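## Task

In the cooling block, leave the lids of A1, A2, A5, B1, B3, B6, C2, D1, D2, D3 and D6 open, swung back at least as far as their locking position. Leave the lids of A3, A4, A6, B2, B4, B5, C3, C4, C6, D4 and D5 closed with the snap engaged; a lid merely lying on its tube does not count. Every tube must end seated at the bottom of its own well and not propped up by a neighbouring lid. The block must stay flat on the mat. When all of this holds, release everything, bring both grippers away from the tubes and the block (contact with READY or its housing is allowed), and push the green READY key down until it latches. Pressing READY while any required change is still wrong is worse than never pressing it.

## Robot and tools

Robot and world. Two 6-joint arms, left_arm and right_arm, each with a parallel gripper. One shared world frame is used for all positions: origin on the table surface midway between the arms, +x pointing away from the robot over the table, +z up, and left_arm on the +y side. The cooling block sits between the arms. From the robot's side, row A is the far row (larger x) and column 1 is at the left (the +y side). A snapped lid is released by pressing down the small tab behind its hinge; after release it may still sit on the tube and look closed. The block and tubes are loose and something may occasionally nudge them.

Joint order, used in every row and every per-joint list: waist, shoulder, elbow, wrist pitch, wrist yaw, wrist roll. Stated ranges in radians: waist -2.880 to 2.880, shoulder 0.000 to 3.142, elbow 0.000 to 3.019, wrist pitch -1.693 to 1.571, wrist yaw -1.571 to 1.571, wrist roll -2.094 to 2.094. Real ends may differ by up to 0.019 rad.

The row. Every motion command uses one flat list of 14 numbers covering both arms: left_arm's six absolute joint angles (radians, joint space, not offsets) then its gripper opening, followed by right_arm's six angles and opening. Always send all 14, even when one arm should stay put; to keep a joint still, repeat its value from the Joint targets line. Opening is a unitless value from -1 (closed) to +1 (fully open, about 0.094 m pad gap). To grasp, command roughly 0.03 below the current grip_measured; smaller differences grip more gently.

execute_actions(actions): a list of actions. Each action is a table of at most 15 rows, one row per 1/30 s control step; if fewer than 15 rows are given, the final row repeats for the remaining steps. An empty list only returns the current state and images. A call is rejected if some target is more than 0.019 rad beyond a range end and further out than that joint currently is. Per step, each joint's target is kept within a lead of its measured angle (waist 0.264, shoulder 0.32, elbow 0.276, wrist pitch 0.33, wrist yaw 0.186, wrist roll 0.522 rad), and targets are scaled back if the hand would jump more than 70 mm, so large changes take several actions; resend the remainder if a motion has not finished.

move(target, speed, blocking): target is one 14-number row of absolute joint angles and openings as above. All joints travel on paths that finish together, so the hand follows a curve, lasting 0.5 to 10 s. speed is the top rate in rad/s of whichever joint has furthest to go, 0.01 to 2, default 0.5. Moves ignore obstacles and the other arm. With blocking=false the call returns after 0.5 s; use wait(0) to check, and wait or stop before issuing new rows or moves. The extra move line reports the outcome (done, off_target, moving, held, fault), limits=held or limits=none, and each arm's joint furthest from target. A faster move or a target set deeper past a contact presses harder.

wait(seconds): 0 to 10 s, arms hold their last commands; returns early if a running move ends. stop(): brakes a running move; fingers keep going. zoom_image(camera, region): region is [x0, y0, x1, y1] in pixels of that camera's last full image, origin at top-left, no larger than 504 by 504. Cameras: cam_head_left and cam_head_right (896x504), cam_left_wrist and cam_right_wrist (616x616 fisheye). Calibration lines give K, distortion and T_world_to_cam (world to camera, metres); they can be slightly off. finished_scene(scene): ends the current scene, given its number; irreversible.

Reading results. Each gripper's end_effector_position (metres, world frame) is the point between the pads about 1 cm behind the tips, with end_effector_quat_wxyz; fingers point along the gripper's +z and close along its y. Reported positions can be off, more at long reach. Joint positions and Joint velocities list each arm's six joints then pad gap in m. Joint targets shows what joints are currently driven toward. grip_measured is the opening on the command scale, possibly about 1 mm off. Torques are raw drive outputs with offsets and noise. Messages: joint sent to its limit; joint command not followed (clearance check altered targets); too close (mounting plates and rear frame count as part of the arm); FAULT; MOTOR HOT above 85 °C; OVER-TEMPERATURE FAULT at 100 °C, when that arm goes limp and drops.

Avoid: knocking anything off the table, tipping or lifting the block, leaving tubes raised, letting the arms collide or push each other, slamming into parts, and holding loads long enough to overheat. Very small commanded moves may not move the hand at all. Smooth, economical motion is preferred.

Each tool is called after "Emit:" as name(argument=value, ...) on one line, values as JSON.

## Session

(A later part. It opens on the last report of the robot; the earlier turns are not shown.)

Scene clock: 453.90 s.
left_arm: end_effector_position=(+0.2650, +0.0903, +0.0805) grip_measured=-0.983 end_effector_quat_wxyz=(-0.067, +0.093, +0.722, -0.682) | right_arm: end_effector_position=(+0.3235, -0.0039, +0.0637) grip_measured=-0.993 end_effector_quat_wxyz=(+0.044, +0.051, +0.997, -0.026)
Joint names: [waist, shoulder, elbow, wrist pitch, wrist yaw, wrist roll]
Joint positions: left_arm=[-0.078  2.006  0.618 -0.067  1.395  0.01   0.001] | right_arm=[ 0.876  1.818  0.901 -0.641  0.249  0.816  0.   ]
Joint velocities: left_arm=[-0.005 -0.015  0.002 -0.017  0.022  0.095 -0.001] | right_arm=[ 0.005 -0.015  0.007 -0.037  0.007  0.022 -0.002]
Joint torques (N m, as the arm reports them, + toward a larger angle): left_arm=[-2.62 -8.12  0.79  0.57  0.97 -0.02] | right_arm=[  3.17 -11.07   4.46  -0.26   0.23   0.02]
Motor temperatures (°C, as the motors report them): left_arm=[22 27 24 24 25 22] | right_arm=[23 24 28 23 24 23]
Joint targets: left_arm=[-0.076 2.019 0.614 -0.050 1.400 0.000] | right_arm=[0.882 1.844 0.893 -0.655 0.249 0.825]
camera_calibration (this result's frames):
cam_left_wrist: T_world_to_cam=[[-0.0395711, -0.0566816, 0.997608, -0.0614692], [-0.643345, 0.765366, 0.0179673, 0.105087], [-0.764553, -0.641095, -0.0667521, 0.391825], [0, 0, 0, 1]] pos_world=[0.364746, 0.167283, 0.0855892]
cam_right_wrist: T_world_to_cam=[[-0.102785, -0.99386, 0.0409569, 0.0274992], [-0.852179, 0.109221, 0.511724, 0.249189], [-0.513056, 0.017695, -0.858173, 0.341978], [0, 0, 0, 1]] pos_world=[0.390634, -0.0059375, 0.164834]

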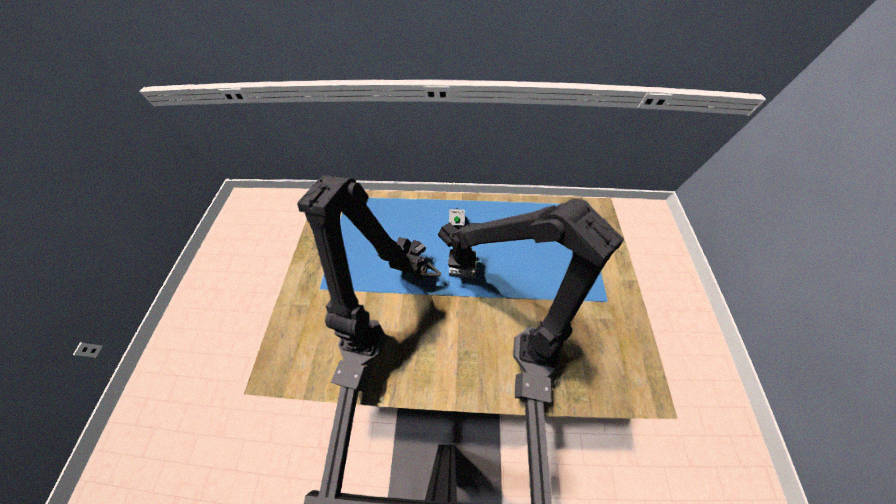

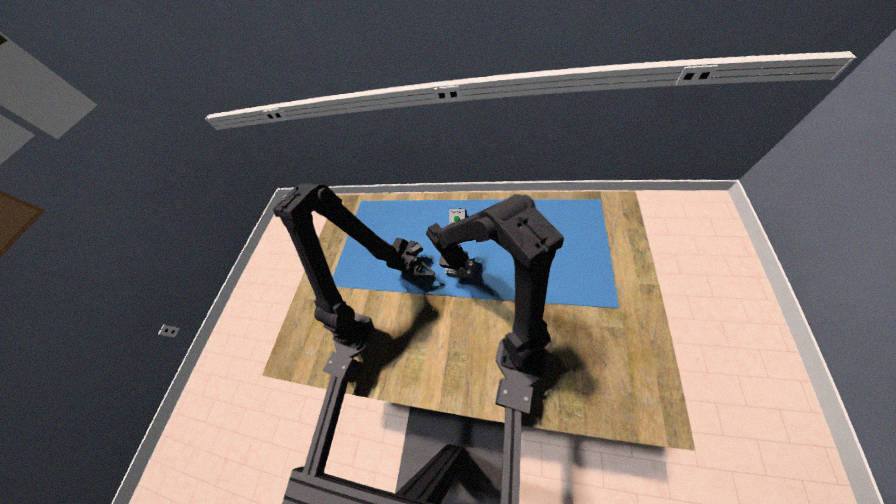

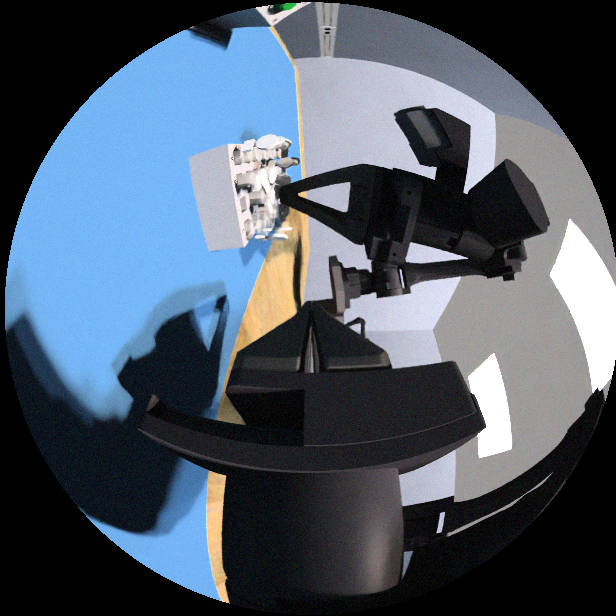

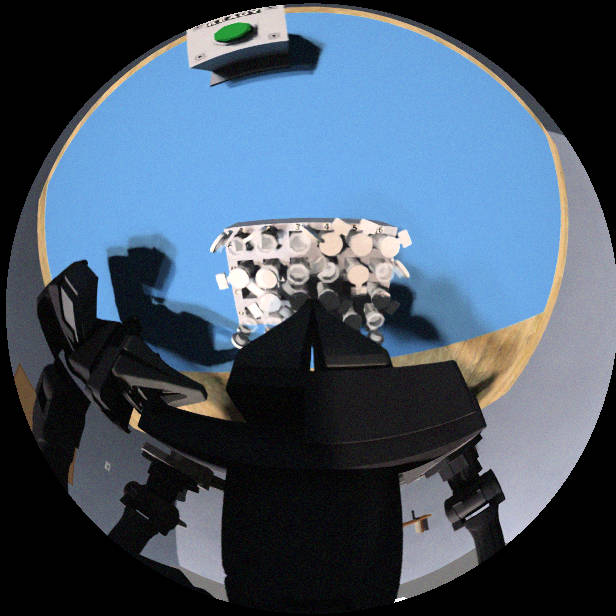

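Emit:
execute_actions(actions=[[[-0.076,2.019,0.614,-0.05,1.4,0,-1,0.882,1.82,0.893,-0.655,0.249,0.825,-1],[-0.076,2.019,0.614,-0.05,1.4,0,-1,0.882,1.81,0.893,-0.645,0.249,0.825,-1],[-0.076,2.019,0.614,-0.05,1.4,0,-1,0.882,1.805,0.893,-0.635,0.249,0.825,-1],[-0.076,2.019,0.614,-0.05,1.4,0,-1,0.882,1.802,0.893,-0.628,0.249,0.825,-1],[-0.076,2.019,0.614,-0.05,1.4,0,-1,0.882,1.80,0.893,-0.626,0.249,0.825,-1],[-0.076,2.019,0.614,-0.05,1.4,0,-1,0.882,1.80,0.893,-0.624,0.249,0.825,-1],[-0.076,2.019,0.614,-0.05,1.4,0,-1,0.882,1.80,0.893,-0.62,0.247,0.825,-1],[-0.076,2.019,0.614,-0.05,1.4,0,-1,0.882,1.80,0.893,-0.615,0.245,0.825,-1],[-0.076,2.019,0.614,-0.05,1.4,0,-1,0.882,1.80,0.893,-0.61,0.243,0.825,-1],[-0.076,2.019,0.614,-0.05,1.4,0,-1,0.882,1.80,0.893,-0.605,0.241,0.825,-1],[-0.076,2.019,0.614,-0.05,1.4,0,-1,0.882,1.80,0.893,-0.603,0.24,0.825,-1],[-0.076,2.019,0.614,-0.05,1.4,0,-1,0.882,1.80,0.893,-0.603,0.24,0.825,-1],[-0.076,2.019,0.614,-0.05,1.4,0,-1,0.882,1.80,0.893,-0.603,0.24,0.825,-1],[-0.076,2.019,0.614,-0.05,1.4,0,-1,0.882,1.81,0.893,-0.603,0.24,0.825,-1],[-0.076,2.019,0.614,-0.05,1.4,0,-1,0.882,1.82,0.893,-0.603,0.24,0.825,-1]],[[-0.076,2.019,0.614,-0.05,1.4,0,-1,0.882,1.824,0.893,-0.61,0.243,0.825,-1],[-0.076,2.019,0.614,-0.05,1.4,0,-1,0.882,1.827,0.893,-0.615,0.243,0.825,-1],[-0.076,2.019,0.614,-0.05,1.4,0,-1,0.882,1.83,0.893,-0.62,0.243,0.825,-1],[-0.076,2.019,0.614,-0.05,1.4,0,-1,0.882,1.833,0.893,-0.62,0.243,0.825,-1],[-0.076,2.019,0.614,-0.05,1.4,0,-1,0.882,1.836,0.893,-0.62,0.243,0.825,-1],[-0.076,2.019,0.614,-0.05,1.4,0,-1,0.882,1.839,0.893,-0.62,0.243,0.825,-1],[-0.076,2.019,0.614,-0.05,1.4,0,-1,0.882,1.842,0.893,-0.62,0.243,0.825,-1],[-0.076,2.019,0.614,-0.05,1.4,0,-1,0.882,1.845,0.893,-0.62,0.243,0.825,-1]]])

Emit:
zoom_image(camera="cam_right_wrist", region=[230, 210, 390, 340])

Scene clock: 468.43 s.
left_arm: end_effector_position=(+0.2650, +0.0903, +0.0805) grip_measured=-0.983 end_effector_quat_wxyz=(-0.067, +0.093, +0.722, -0.682) | right_arm: end_effector_position=(+0.3266, +0.0001, +0.0641) grip_measured=-0.993 end_effector_quat_wxyz=(+0.050, +0.053, +0.997, -0.016)
Joint names: [waist, shoulder, elbow, wrist pitch, wrist yaw, wrist roll]
Joint positions: left_arm=[-0.078  2.006  0.618 -0.067  1.395  0.01   0.001] | right_arm=[ 0.876  1.817  0.901 -0.621  0.243  0.816  0.   ]
Joint velocities: left_arm=[-0.015  0.005 -0.012 -0.022 -0.007 -0.066 -0.   ] | right_arm=[ 0.005 -0.005 -0.007 -0.002 -0.037  0.022 -0.001]
Joint torques (N m, as the arm reports them, + toward a larger angle): left_arm=[-2.55 -8.24  0.91  0.57  0.96 -0.02] | right_arm=[  2.62 -10.5    4.27   0.28   0.22   0.01]
Motor temperatures (°C, as the motors report them): left_arm=[22 27 24 24 25 22] | right_arm=[23 24 28 23 24 23]
Joint targets: left_arm=[-0.076 2.019 0.614 -0.050 1.400 -0.000] | right_arm=[0.882 1.845 0.893 -0.620 0.243 0.825]
camera_calibration (this result's frames):
cam_left_wrist: T_world_to_cam=[[-0.0395711, -0.0566816, 0.997608, -0.0614692], [-0.643345, 0.765366, 0.0179673, 0.105087], [-0.764553, -0.641095, -0.0667521, 0.391825], [0, 0, 0, 1]] pos_world=[0.364746, 0.167283, 0.0855892]
cam_right_wrist: T_world_to_cam=[[-0.105979, -0.994128, 0.0218527, 0.0340154], [-0.857631, 0.102506, 0.503945, 0.25345], [-0.503226, 0.0346663, -0.863459, 0.340936], [0, 0, 0, 1]] pos_world=[0.39254, -0.00398343, 0.165916]

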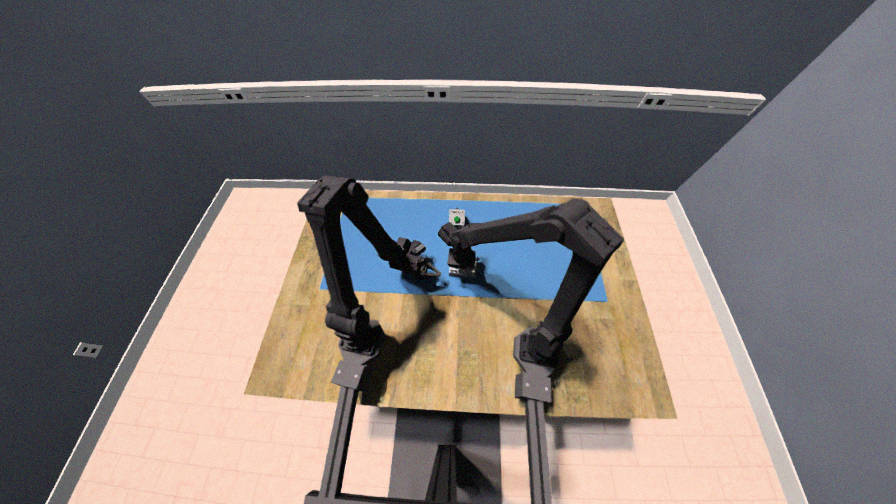

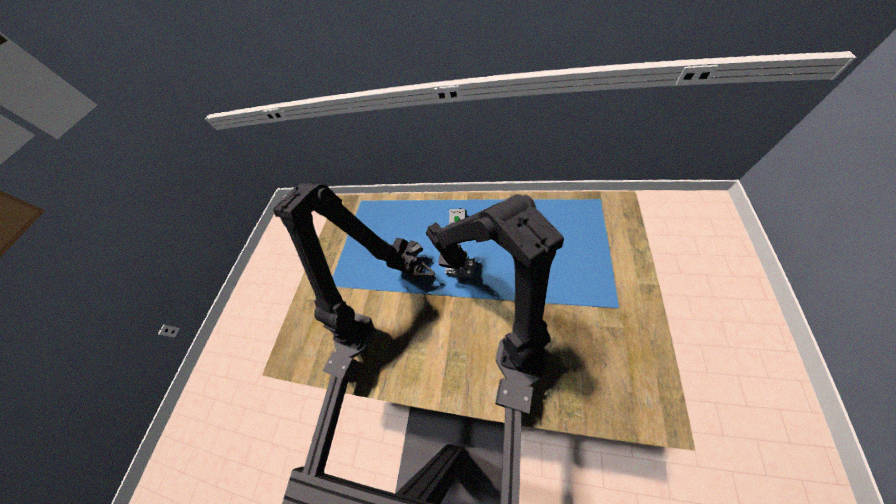

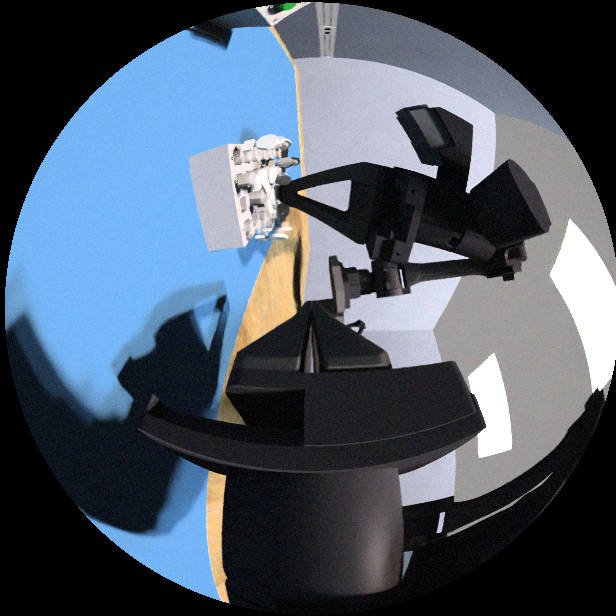

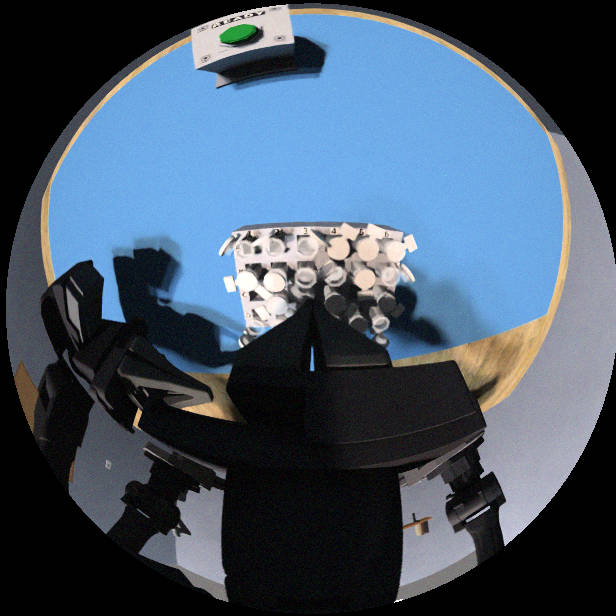

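Region (230, 210, 390, 340) of cam_right_wrist's 616x616 image, scaled by 3.150, with more detail than that image has; it fills the top 410 rows of this view, and the rest is white.

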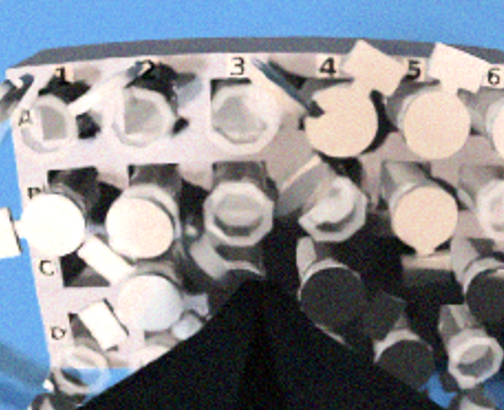

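Emit:
execute_actions(actions=[[[-0.076,2.019,0.614,-0.05,1.4,0,-1,0.882,1.86,0.893,-0.62,0.243,0.825,-1],[-0.076,2.019,0.614,-0.05,1.4,0,-1,0.882,1.872,0.893,-0.62,0.243,0.825,-1],[-0.076,2.019,0.614,-0.05,1.4,0,-1,0.882,1.875,0.893,-0.62,0.243,0.825,-1],[-0.076,2.019,0.614,-0.05,1.4,0,-1,0.882,1.875,0.893,-0.62,0.243,0.825,-1],[-0.076,2.019,0.614,-0.05,1.4,0,-1,0.882,1.85,0.893,-0.62,0.243,0.825,-1],[-0.076,2.019,0.614,-0.05,1.4,0,-1,0.882,1.825,0.893,-0.63,0.243,0.825,-1],[-0.076,2.019,0.614,-0.05,1.4,0,-1,0.882,1.812,0.893,-0.638,0.243,0.825,-1],[-0.076,2.019,0.614,-0.05,1.4,0,-1,0.882,1.806,0.893,-0.642,0.243,0.825,-1],[-0.076,2.019,0.614,-0.05,1.4,0,-1,0.882,1.80,0.893,-0.647,0.243,0.825,-1],[-0.076,2.019,0.614,-0.05,1.4,0,-1,0.882,1.794,0.893,-0.652,0.243,0.825,-1],[-0.076,2.019,0.614,-0.05,1.4,0,-1,0.882,1.788,0.90,-0.657,0.243,0.825,-1],[-0.076,2.019,0.614,-0.05,1.4,0,-1,0.882,1.782,0.91,-0.662,0.243,0.825,-1],[-0.076,2.019,0.614,-0.05,1.4,0,-1,0.876,1.776,0.92,-0.667,0.243,0.825,-1],[-0.076,2.019,0.614,-0.05,1.4,0,-1,0.87,1.77,0.93,-0.67,0.243,0.825,-1],[-0.076,2.019,0.614,-0.05,1.4,0,-1,0.865,1.766,0.94,-0.67,0.243,0.825,-1]],[[-0.076,2.019,0.614,-0.05,1.4,0,-1,0.862,1.766,0.946,-0.67,0.24,0.82,-1],[-0.076,2.019,0.614,-0.05,1.4,0,-1,0.862,1.766,0.950,-0.67,0.24,0.82,-1],[-0.076,2.019,0.614,-0.05,1.4,0,-1,0.861,1.77,0.955,-0.674,0.238,0.82,-1],[-0.076,2.019,0.614,-0.05,1.4,0,-1,0.860,1.775,0.961,-0.678,0.235,0.82,-1],[-0.076,2.019,0.614,-0.05,1.4,0,-1,0.859,1.78,0.968,-0.683,0.232,0.815,-1],[-0.076,2.019,0.614,-0.05,1.4,0,-1,0.857,1.785,0.975,-0.688,0.229,0.815,-1],[-0.076,2.019,0.614,-0.05,1.4,0,-1,0.856,1.789,0.982,-0.694,0.226,0.81,-1],[-0.076,2.019,0.614,-0.05,1.4,0,-1,0.855,1.794,0.989,-0.699,0.222,0.81,-1],[-0.076,2.019,0.614,-0.05,1.4,0,-1,0.853,1.798,0.996,-0.704,0.219,0.805,-1],[-0.076,2.019,0.614,-0.05,1.4,0,-1,0.852,1.803,1.003,-0.71,0.216,0.805,-1],[-0.076,2.019,0.614,-0.05,1.4,0,-1,0.851,1.807,1.01,-0.715,0.213,0.80,-1],[-0.076,2.019,0.614,-0.05,1.4,0,-1,0.849,1.812,1.017,-0.72,0.209,0.80,-1],[-0.076,2.019,0.614,-0.05,1.4,0,-1,0.848,1.816,1.024,-0.726,0.206,0.80,-1],[-0.076,2.019,0.614,-0.05,1.4,0,-1,0.847,1.821,1.031,-0.731,0.203,0.795,-1],[-0.076,2.019,0.614,-0.05,1.4,0,-1,0.845,1.825,1.038,-0.736,0.20,0.795,-1]],[[-0.076,2.019,0.614,-0.05,1.4,0,-1,0.844,1.83,1.045,-0.742,0.196,0.79,-1],[-0.076,2.019,0.614,-0.05,1.4,0,-1,0.843,1.834,1.052,-0.747,0.193,0.79,-1],[-0.076,2.019,0.614,-0.05,1.4,0,-1,0.841,1.839,1.059,-0.752,0.19,0.79,-1],[-0.076,2.019,0.614,-0.05,1.4,0,-1,0.84,1.843,1.066,-0.758,0.187,0.785,-1],[-0.076,2.019,0.614,-0.05,1.4,0,-1,0.839,1.848,1.073,-0.763,0.183,0.785,-1],[-0.076,2.019,0.614,-0.05,1.4,0,-1,0.837,1.852,1.08,-0.768,0.18,0.78,-1],[-0.076,2.019,0.614,-0.05,1.4,0,-1,0.836,1.857,1.087,-0.774,0.177,0.78,-1],[-0.076,2.019,0.614,-0.05,1.4,0,-1,0.835,1.861,1.094,-0.779,0.174,0.78,-1],[-0.076,2.019,0.614,-0.05,1.4,0,-1,0.833,1.866,1.101,-0.784,0.17,0.775,-1],[-0.076,2.019,0.614,-0.05,1.4,0,-1,0.832,1.87,1.108,-0.79,0.167,0.775,-1],[-0.076,2.019,0.614,-0.05,1.4,0,-1,0.831,1.875,1.115,-0.795,0.164,0.77,-1],[-0.076,2.019,0.614,-0.05,1.4,0,-1,0.829,1.88,1.122,-0.80,0.16,0.77,-1],[-0.076,2.019,0.614,-0.05,1.4,0,-1,0.828,1.885,1.127,-0.804,0.158,0.77,-1],[-0.076,2.019,0.614,-0.05,1.4,0,-1,0.828,1.89,1.129,-0.806,0.157,0.77,-1],[-0.076,2.019,0.614,-0.05,1.4,0,-1,0.828,1.895,1.129,-0.806,0.157,0.77,-1]]])

Emit:
wait(seconds=0.4)

Emit:
zoom_image(camera="cam_right_wrist", region=[230, 220, 430, 350])

Scene clock: 511.33 s.
left_arm: end_effector_position=(+0.2650, +0.0903, +0.0805) grip_measured=-0.983 end_effector_quat_wxyz=(-0.067, +0.093, +0.722, -0.682) | right_arm: end_effector_position=(+0.3639, +0.0268, +0.0864) grip_measured=-0.993 end_effector_quat_wxyz=(+0.008, +0.049, +0.999, +0.001)
Joint names: [waist, shoulder, elbow, wrist pitch, wrist yaw, wrist roll]
Joint positions: left_arm=[-0.078  2.006  0.618 -0.067  1.395  0.01   0.001] | right_arm=[ 0.844  1.866  1.082 -0.785  0.161  0.783  0.   ]
Joint velocities: left_arm=[ 0.005 -0.005 -0.017  0.017  0.037 -0.022  0.   ] | right_arm=[-0.054  0.112  0.154 -0.066 -0.037 -0.007  0.   ]
Joint torques (N m, as the arm reports them, + toward a larger angle): left_arm=[-2.7  -8.12  0.8   0.5   0.98 -0.02] | right_arm=[  1.   -13.04   7.89  -0.46   0.04  -0.1 ]
Motor temperatures (°C, as the motors report them): left_arm=[22 27 23 24 26 22] | right_arm=[23 24 29 23 24 23]
Joint targets: left_arm=[-0.076 2.019 0.614 -0.050 1.400 -0.000] | right_arm=[0.828 1.895 1.129 -0.806 0.157 0.770]
camera_calibration (this result's frames):
cam_left_wrist: T_world_to_cam=[[-0.0395711, -0.0566816, 0.997608, -0.0614692], [-0.643345, 0.765366, 0.0179673, 0.105087], [-0.764553, -0.641095, -0.0667521, 0.391825], [0, 0, 0, 1]] pos_world=[0.364746, 0.167283, 0.0855892]
cam_right_wrist: T_world_to_cam=[[-0.0966118, -0.995293, -0.00765055, 0.0632168], [-0.814283, 0.0746165, 0.575652, 0.250254], [-0.572372, 0.0618445, -0.817659, 0.398602], [0, 0, 0, 1]] pos_world=[0.438034, 0.0195948, 0.182345]

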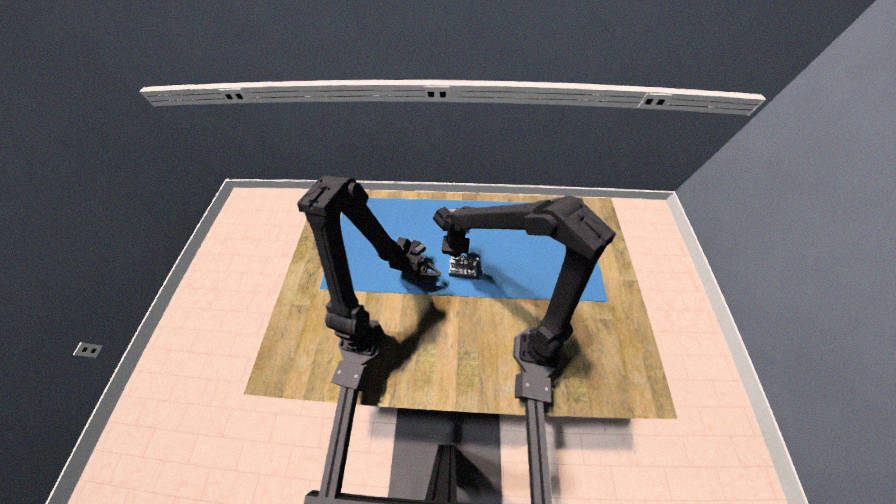

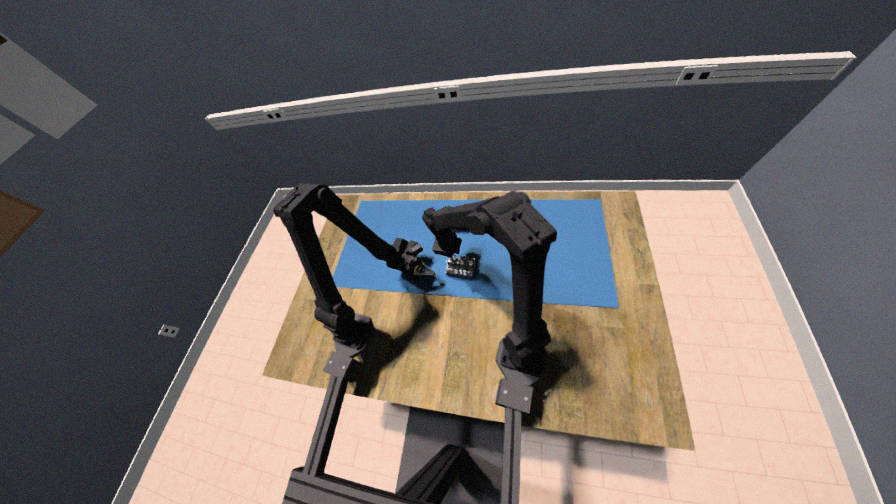

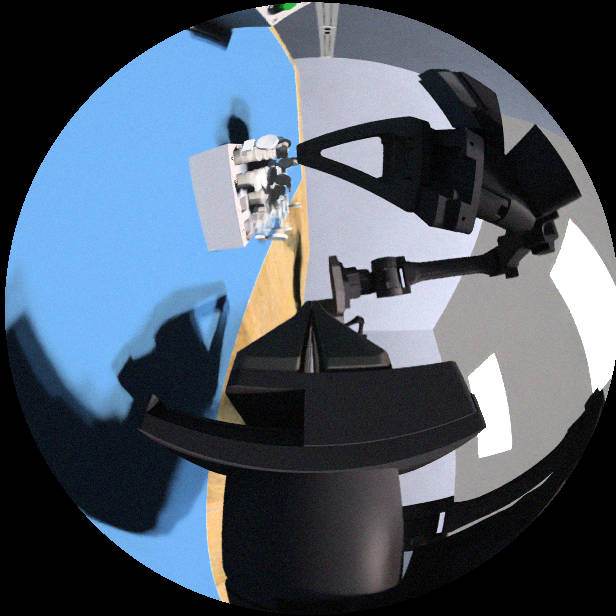

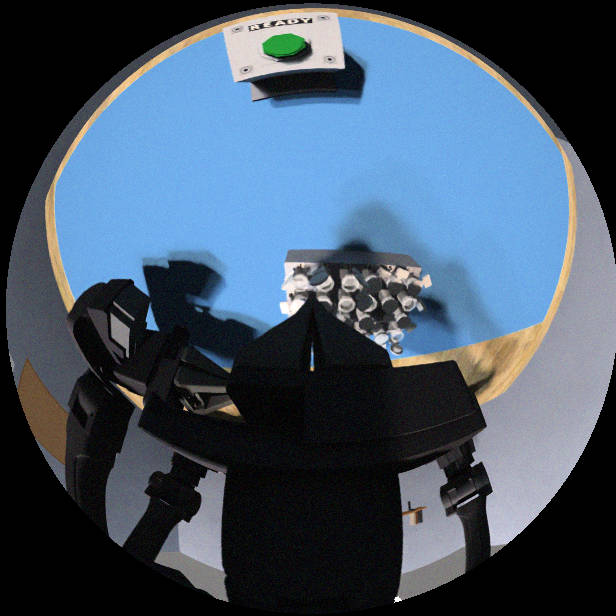

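Scene clock: 511.73 s.
left_arm: end_effector_position=(+0.2650, +0.0903, +0.0805) grip_measured=-0.983 end_effector_quat_wxyz=(-0.067, +0.093, +0.722, -0.682) | right_arm: end_effector_position=(+0.3642, +0.0269, +0.0829) grip_measured=-0.993 end_effector_quat_wxyz=(+0.004, +0.047, +0.999, -0.003)
Joint names: [waist, shoulder, elbow, wrist pitch, wrist yaw, wrist roll]
Joint positions: left_arm=[-0.078  2.006  0.618 -0.067  1.395  0.01   0.001] | right_arm=[ 0.842  1.878  1.089 -0.79   0.16   0.779  0.   ]
Joint velocities: left_arm=[-0.015 -0.005  0.002  0.007 -0.051  0.037  0.   ] | right_arm=[-0.005 -0.005 -0.002 -0.012  0.037 -0.037 -0.   ]
Joint torques (N m, as the arm reports them, + toward a larger angle): left_arm=[-2.33 -8.27  0.85  0.49  0.97 -0.04] | right_arm=[  2.38 -13.06   7.97  -0.62  -0.02  -0.14]
Motor temperatures (°C, as the motors report them): left_arm=[22 27 23 24 26 22] | right_arm=[23 24 29 23 24 23]
Joint targets: left_arm=[-0.076 2.019 0.614 -0.050 1.400 -0.000] | right_arm=[0.828 1.895 1.129 -0.806 0.157 0.770]
wait: 0.40 s; at rest by 0.33 s
camera_calibration (this result's frames):
cam_left_wrist: T_world_to_cam=[[-0.0395711, -0.0566816, 0.997608, -0.0614692], [-0.643345, 0.765366, 0.0179673, 0.105087], [-0.764553, -0.641095, -0.0667521, 0.391825], [0, 0, 0, 1]] pos_world=[0.364746, 0.167283, 0.0855892]
cam_right_wrist: T_world_to_cam=[[-0.0928602, -0.995679, -0.00109589, 0.061442], [-0.809782, 0.0748824, 0.581933, 0.250291], [-0.579336, 0.0549259, -0.813236, 0.398238], [0, 0, 0, 1]] pos_world=[0.4391, 0.0205605, 0.178276]

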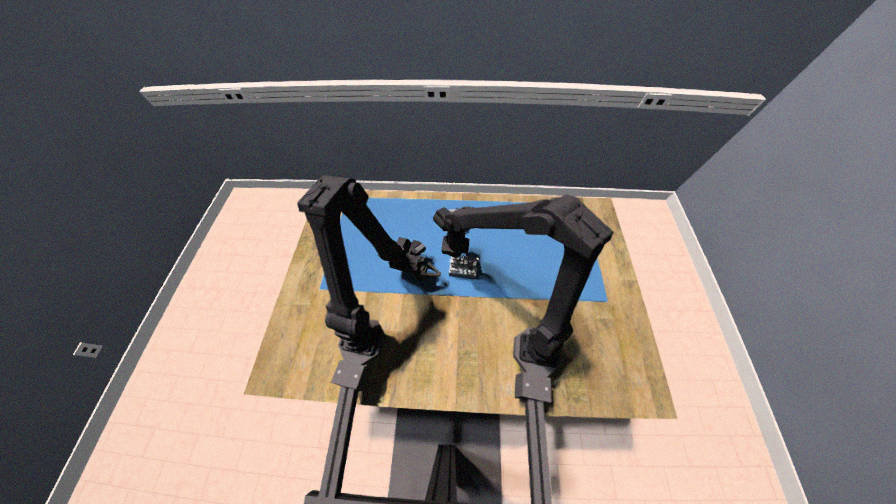

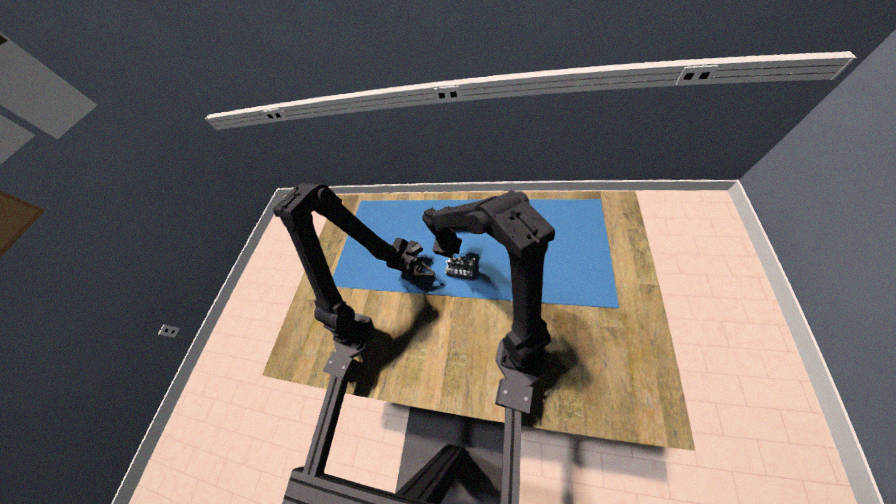

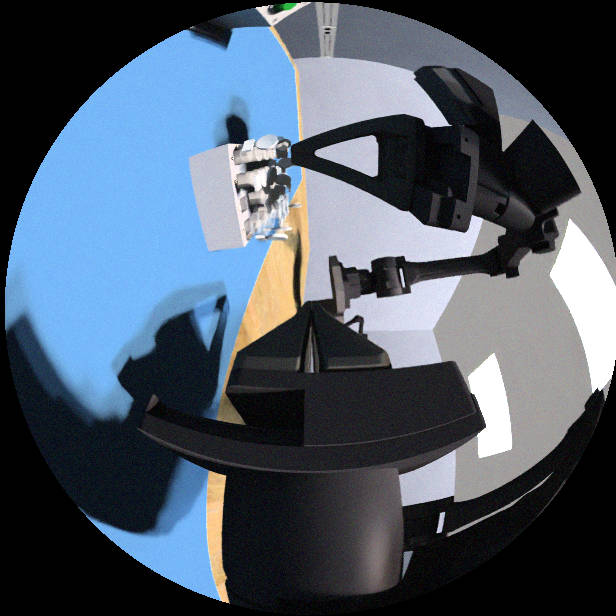

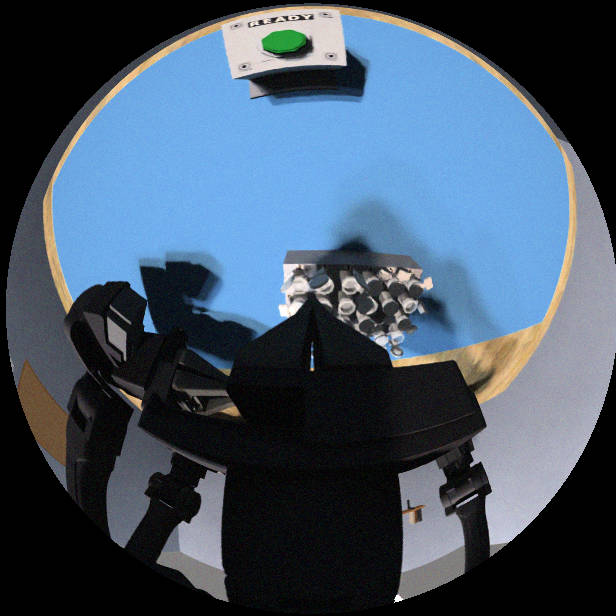

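Region (230, 220, 430, 350) of cam_right_wrist's 616x616 image, scaled by 2.520, with more detail than that image has; it fills the top 328 rows of this view, and the rest is white.

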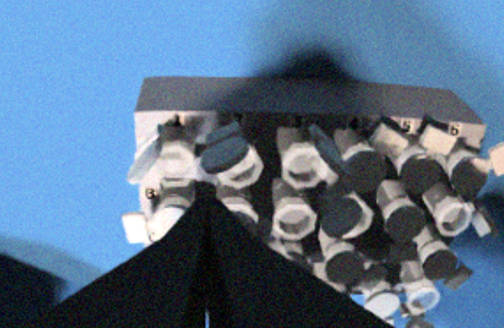

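Emit:
execute_actions(actions=[[[-0.076,2.019,0.614,-0.05,1.4,0,-1,0.828,1.897,1.11,-0.812,0.157,0.77,-1],[-0.076,2.019,0.614,-0.05,1.4,0,-1,0.828,1.90,1.095,-0.818,0.157,0.77,-1],[-0.076,2.019,0.614,-0.05,1.4,0,-1,0.828,1.903,1.085,-0.823,0.157,0.77,-1],[-0.076,2.019,0.614,-0.05,1.4,0,-1,0.828,1.906,1.083,-0.825,0.157,0.77,-1],[-0.076,2.019,0.614,-0.05,1.4,0,-1,0.828,1.909,1.083,-0.825,0.157,0.77,-1],[-0.076,2.019,0.614,-0.05,1.4,0,-1,0.828,1.912,1.083,-0.825,0.157,0.77,-1],[-0.076,2.019,0.614,-0.05,1.4,0,-1,0.828,1.915,1.083,-0.825,0.157,0.77,-1],[-0.076,2.019,0.614,-0.05,1.4,0,-1,0.828,1.918,1.083,-0.825,0.157,0.77,-1],[-0.076,2.019,0.614,-0.05,1.4,0,-1,0.828,1.921,1.083,-0.825,0.157,0.77,-1],[-0.076,2.019,0.614,-0.05,1.4,0,-1,0.828,1.924,1.083,-0.825,0.157,0.77,-1],[-0.076,2.019,0.614,-0.05,1.4,0,-1,0.828,1.927,1.083,-0.825,0.157,0.77,-1],[-0.076,2.019,0.614,-0.05,1.4,0,-1,0.828,1.93,1.083,-0.825,0.157,0.77,-1],[-0.076,2.019,0.614,-0.05,1.4,0,-1,0.828,1.933,1.083,-0.825,0.157,0.77,-1],[-0.076,2.019,0.614,-0.05,1.4,0,-1,0.828,1.936,1.083,-0.825,0.157,0.77,-1],[-0.076,2.019,0.614,-0.05,1.4,0,-1,0.828,1.939,1.083,-0.825,0.157,0.77,-1]],[[-0.076,2.019,0.614,-0.05,1.4,0,-1,0.828,1.942,1.083,-0.815,0.16,0.77,-1],[-0.076,2.019,0.614,-0.05,1.4,0,-1,0.828,1.945,1.083,-0.81,0.16,0.77,-1],[-0.076,2.019,0.614,-0.05,1.4,0,-1,0.828,1.948,1.083,-0.81,0.16,0.77,-1]]])

Emit:
zoom_image(camera="cam_right_wrist", region=[240, 220, 420, 350])

Scene clock: 523.83 s.
left_arm: end_effector_position=(+0.2650, +0.0903, +0.0805) grip_measured=-0.983 end_effector_quat_wxyz=(-0.067, +0.093, +0.722, -0.682) | right_arm: end_effector_position=(+0.3541, +0.0213, +0.0665) grip_measured=-0.993 end_effector_quat_wxyz=(-0.017, +0.043, +0.999, -0.022)
Joint names: [waist, shoulder, elbow, wrist pitch, wrist yaw, wrist roll]
Joint positions: left_arm=[-0.078  2.006  0.618 -0.067  1.395  0.01   0.001] | right_arm=[ 0.842  1.916  1.089 -0.809  0.161  0.779  0.   ]
Joint velocities: left_arm=[-0.005 -0.005 -0.002  0.007 -0.022 -0.037 -0.   ] | right_arm=[-0.005 -0.005 -0.002 -0.002  0.007  0.007 -0.   ]
Joint torques (N m, as the arm reports them, + toward a larger angle): left_arm=[-2.59 -8.21  0.83  0.56  0.98 -0.04] | right_arm=[  1.94 -12.84   4.86  -0.05   0.07  -0.15]
Motor temperatures (°C, as the motors report them): left_arm=[22 27 23 24 26 22] | right_arm=[23 24 30 23 24 23]
Joint targets: left_arm=[-0.076 2.019 0.614 -0.050 1.400 -0.000] | right_arm=[0.828 1.948 1.083 -0.810 0.160 0.770]
camera_calibration (this result's frames):
cam_left_wrist: T_world_to_cam=[[-0.0395711, -0.0566816, 0.997608, -0.0614692], [-0.643345, 0.765366, 0.0179673, 0.105087], [-0.764553, -0.641095, -0.0667521, 0.391825], [0, 0, 0, 1]] pos_world=[0.364746, 0.167283, 0.0855892]
cam_right_wrist: T_world_to_cam=[[-0.0835647, -0.995759, 0.038492, 0.0490141], [-0.784868, 0.0895687, 0.613156, 0.240955], [-0.614003, 0.021027, -0.789024, 0.390747], [0, 0, 0, 1]] pos_world=[0.433134, 0.0190079, 0.158679]

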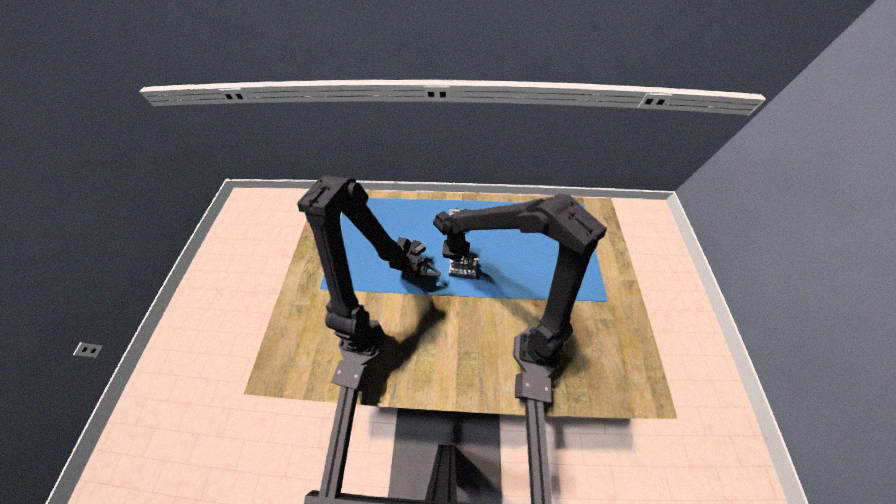

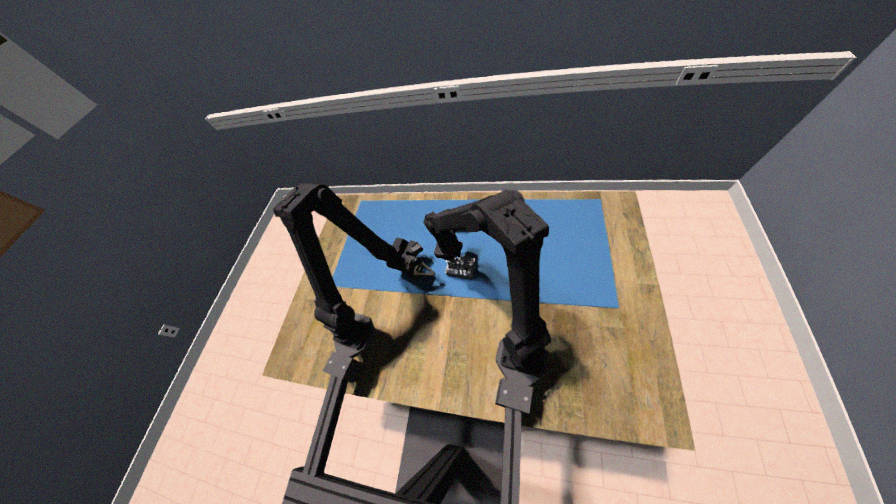

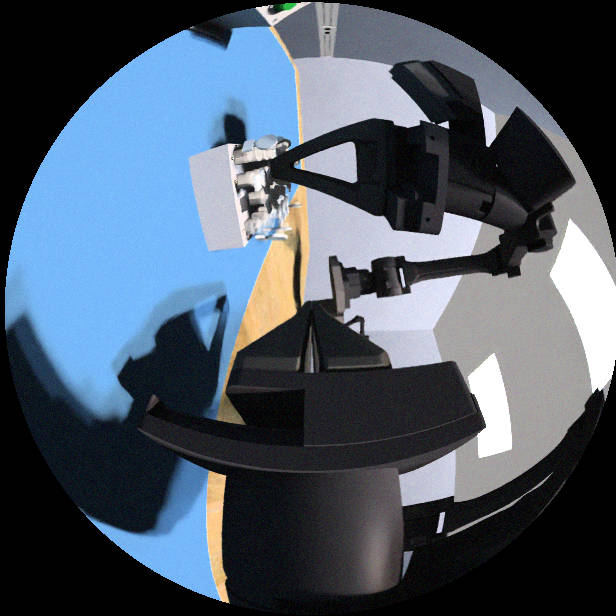

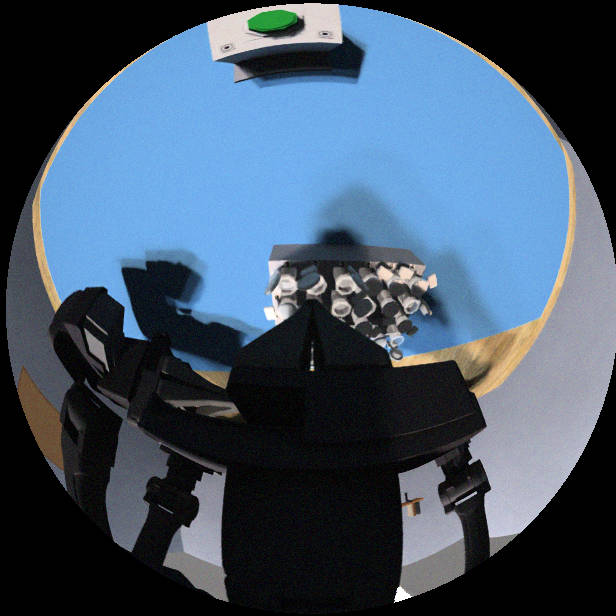

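Region (240, 220, 420, 350) of cam_right_wrist's 616x616 image, scaled by 2.800, with more detail than that image has.

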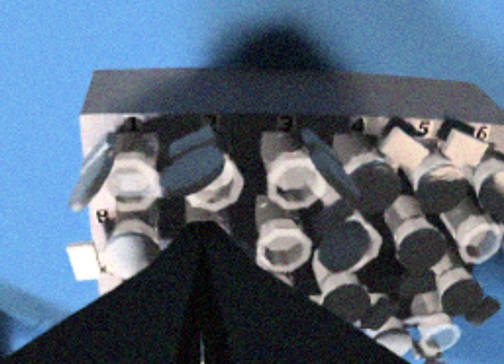

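Contact at 0.0665: B2 is only resting (or tip catches B3's lid). Check the side view.

Emit:
zoom_image(camera="cam_left_wrist", region=[220, 120, 340, 250])

Region (220, 120, 340, 250) of cam_left_wrist's 616x616 image, scaled by 3.877, with more detail than that image has; it fills the left 465 columns of this view, and the rest is white.

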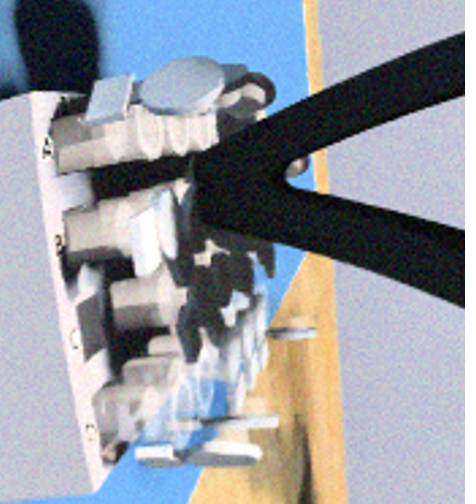

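Emit:
execute_actions(actions=[[[-0.076,2.019,0.614,-0.05,1.4,0,-1,0.828,1.953,1.083,-0.81,0.16,0.77,-1],[-0.076,2.019,0.614,-0.05,1.4,0,-1,0.828,1.958,1.083,-0.81,0.16,0.77,-1],[-0.076,2.019,0.614,-0.05,1.4,0,-1,0.828,1.963,1.083,-0.81,0.16,0.77,-1],[-0.076,2.019,0.614,-0.05,1.4,0,-1,0.828,1.968,1.083,-0.81,0.16,0.77,-1],[-0.076,2.019,0.614,-0.05,1.4,0,-1,0.828,1.973,1.083,-0.81,0.16,0.77,-1],[-0.076,2.019,0.614,-0.05,1.4,0,-1,0.828,1.978,1.083,-0.81,0.16,0.77,-1],[-0.076,2.019,0.614,-0.05,1.4,0,-1,0.828,1.983,1.083,-0.81,0.16,0.77,-1]]])

Emit:
zoom_image(camera="cam_left_wrist", region=[220, 120, 340, 250])

Scene clock: 531.30 s.
left_arm: end_effector_position=(+0.2650, +0.0903, +0.0805) grip_measured=-0.983 end_effector_quat_wxyz=(-0.067, +0.093, +0.722, -0.682) | right_arm: end_effector_position=(+0.3532, +0.0208, +0.0636) grip_measured=-0.993 end_effector_quat_wxyz=(-0.019, +0.042, +0.999, -0.024)
Joint names: [waist, shoulder, elbow, wrist pitch, wrist yaw, wrist roll]
Joint positions: left_arm=[-0.078  2.006  0.618 -0.067  1.395  0.01   0.001] | right_arm=[ 0.841  1.923  1.089 -0.809  0.161  0.778  0.   ]
Joint velocities: left_arm=[-0.005 -0.005  0.007  0.007  0.081 -0.007  0.   ] | right_arm=[-0.015  0.005  0.007  0.002 -0.037 -0.051 -0.   ]
Joint torques (N m, as the arm reports them, + toward a larger angle): left_arm=[-2.65 -8.39  0.85  0.55  0.97 -0.03] | right_arm=[  1.99 -11.02   4.75  -0.02   0.08  -0.08]
Motor temperatures (°C, as the motors report them): left_arm=[22 27 23 24 26 22] | right_arm=[23 24 30 23 24 23]
Joint targets: left_arm=[-0.076 2.019 0.614 -0.050 1.400 0.000] | right_arm=[0.828 1.983 1.083 -0.810 0.160 0.770]
camera_calibration (this result's frames):
cam_left_wrist: T_world_to_cam=[[-0.0395711, -0.0566816, 0.997608, -0.0614692], [-0.643345, 0.765366, 0.0179673, 0.105087], [-0.764553, -0.641095, -0.0667521, 0.391825], [0, 0, 0, 1]] pos_world=[0.364746, 0.167283, 0.0855892]
cam_right_wrist: T_world_to_cam=[[-0.0823715, -0.995663, 0.043235, 0.0477806], [-0.782014, 0.0914673, 0.616512, 0.24075], [-0.617793, 0.0169727, -0.786157, 0.389115], [0, 0, 0, 1]] pos_world=[0.432598, 0.0189483, 0.155414]

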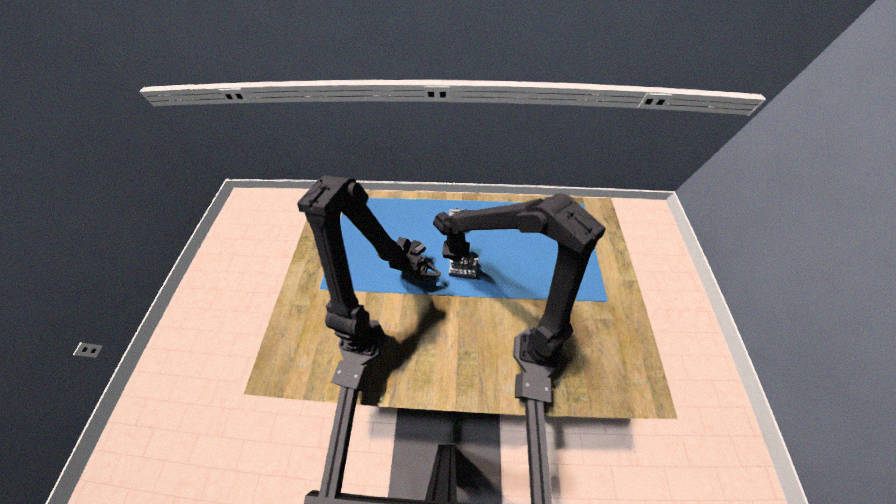

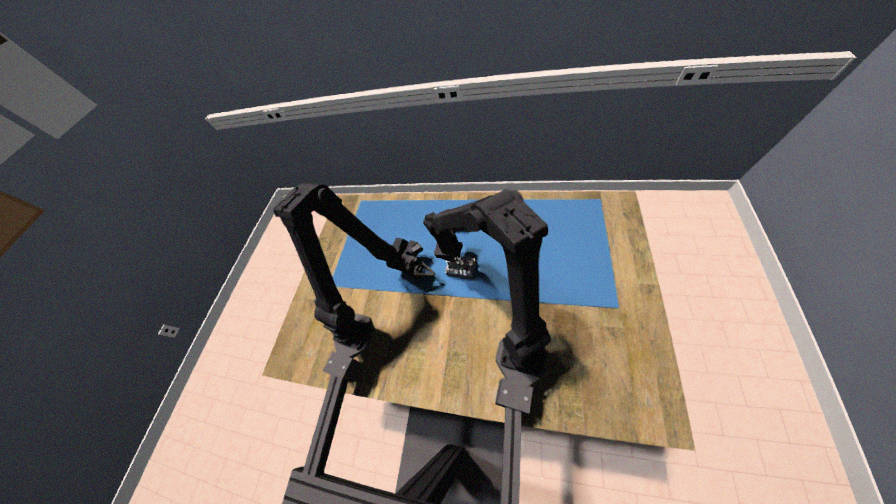

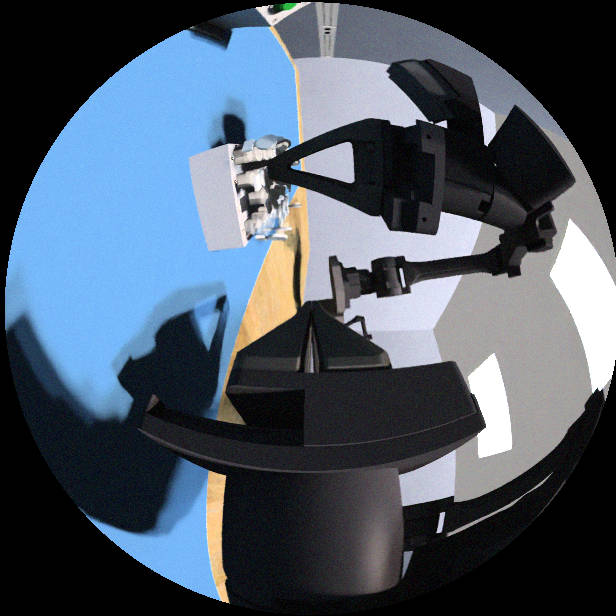

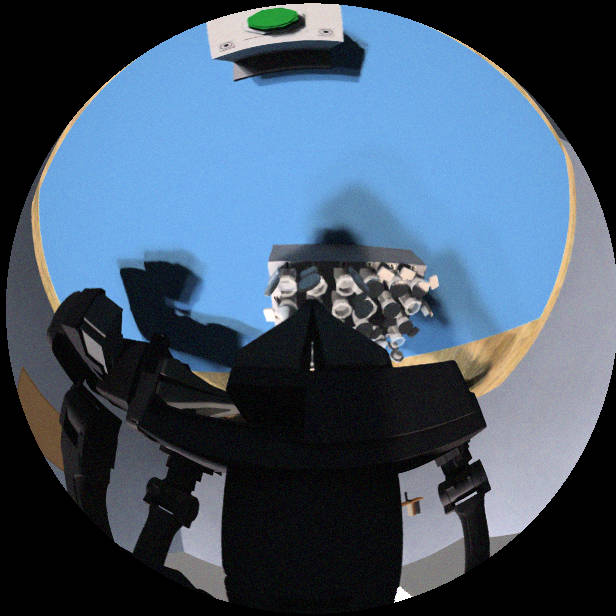

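Region (220, 120, 340, 250) of cam_left_wrist's 616x616 image, scaled by 3.877, with more detail than that image has; it fills the left 465 columns of this view, and the rest is white.

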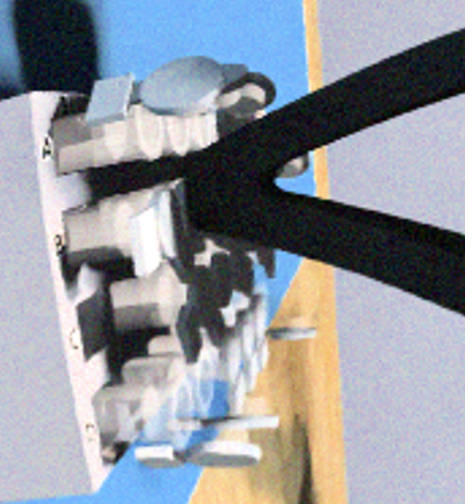

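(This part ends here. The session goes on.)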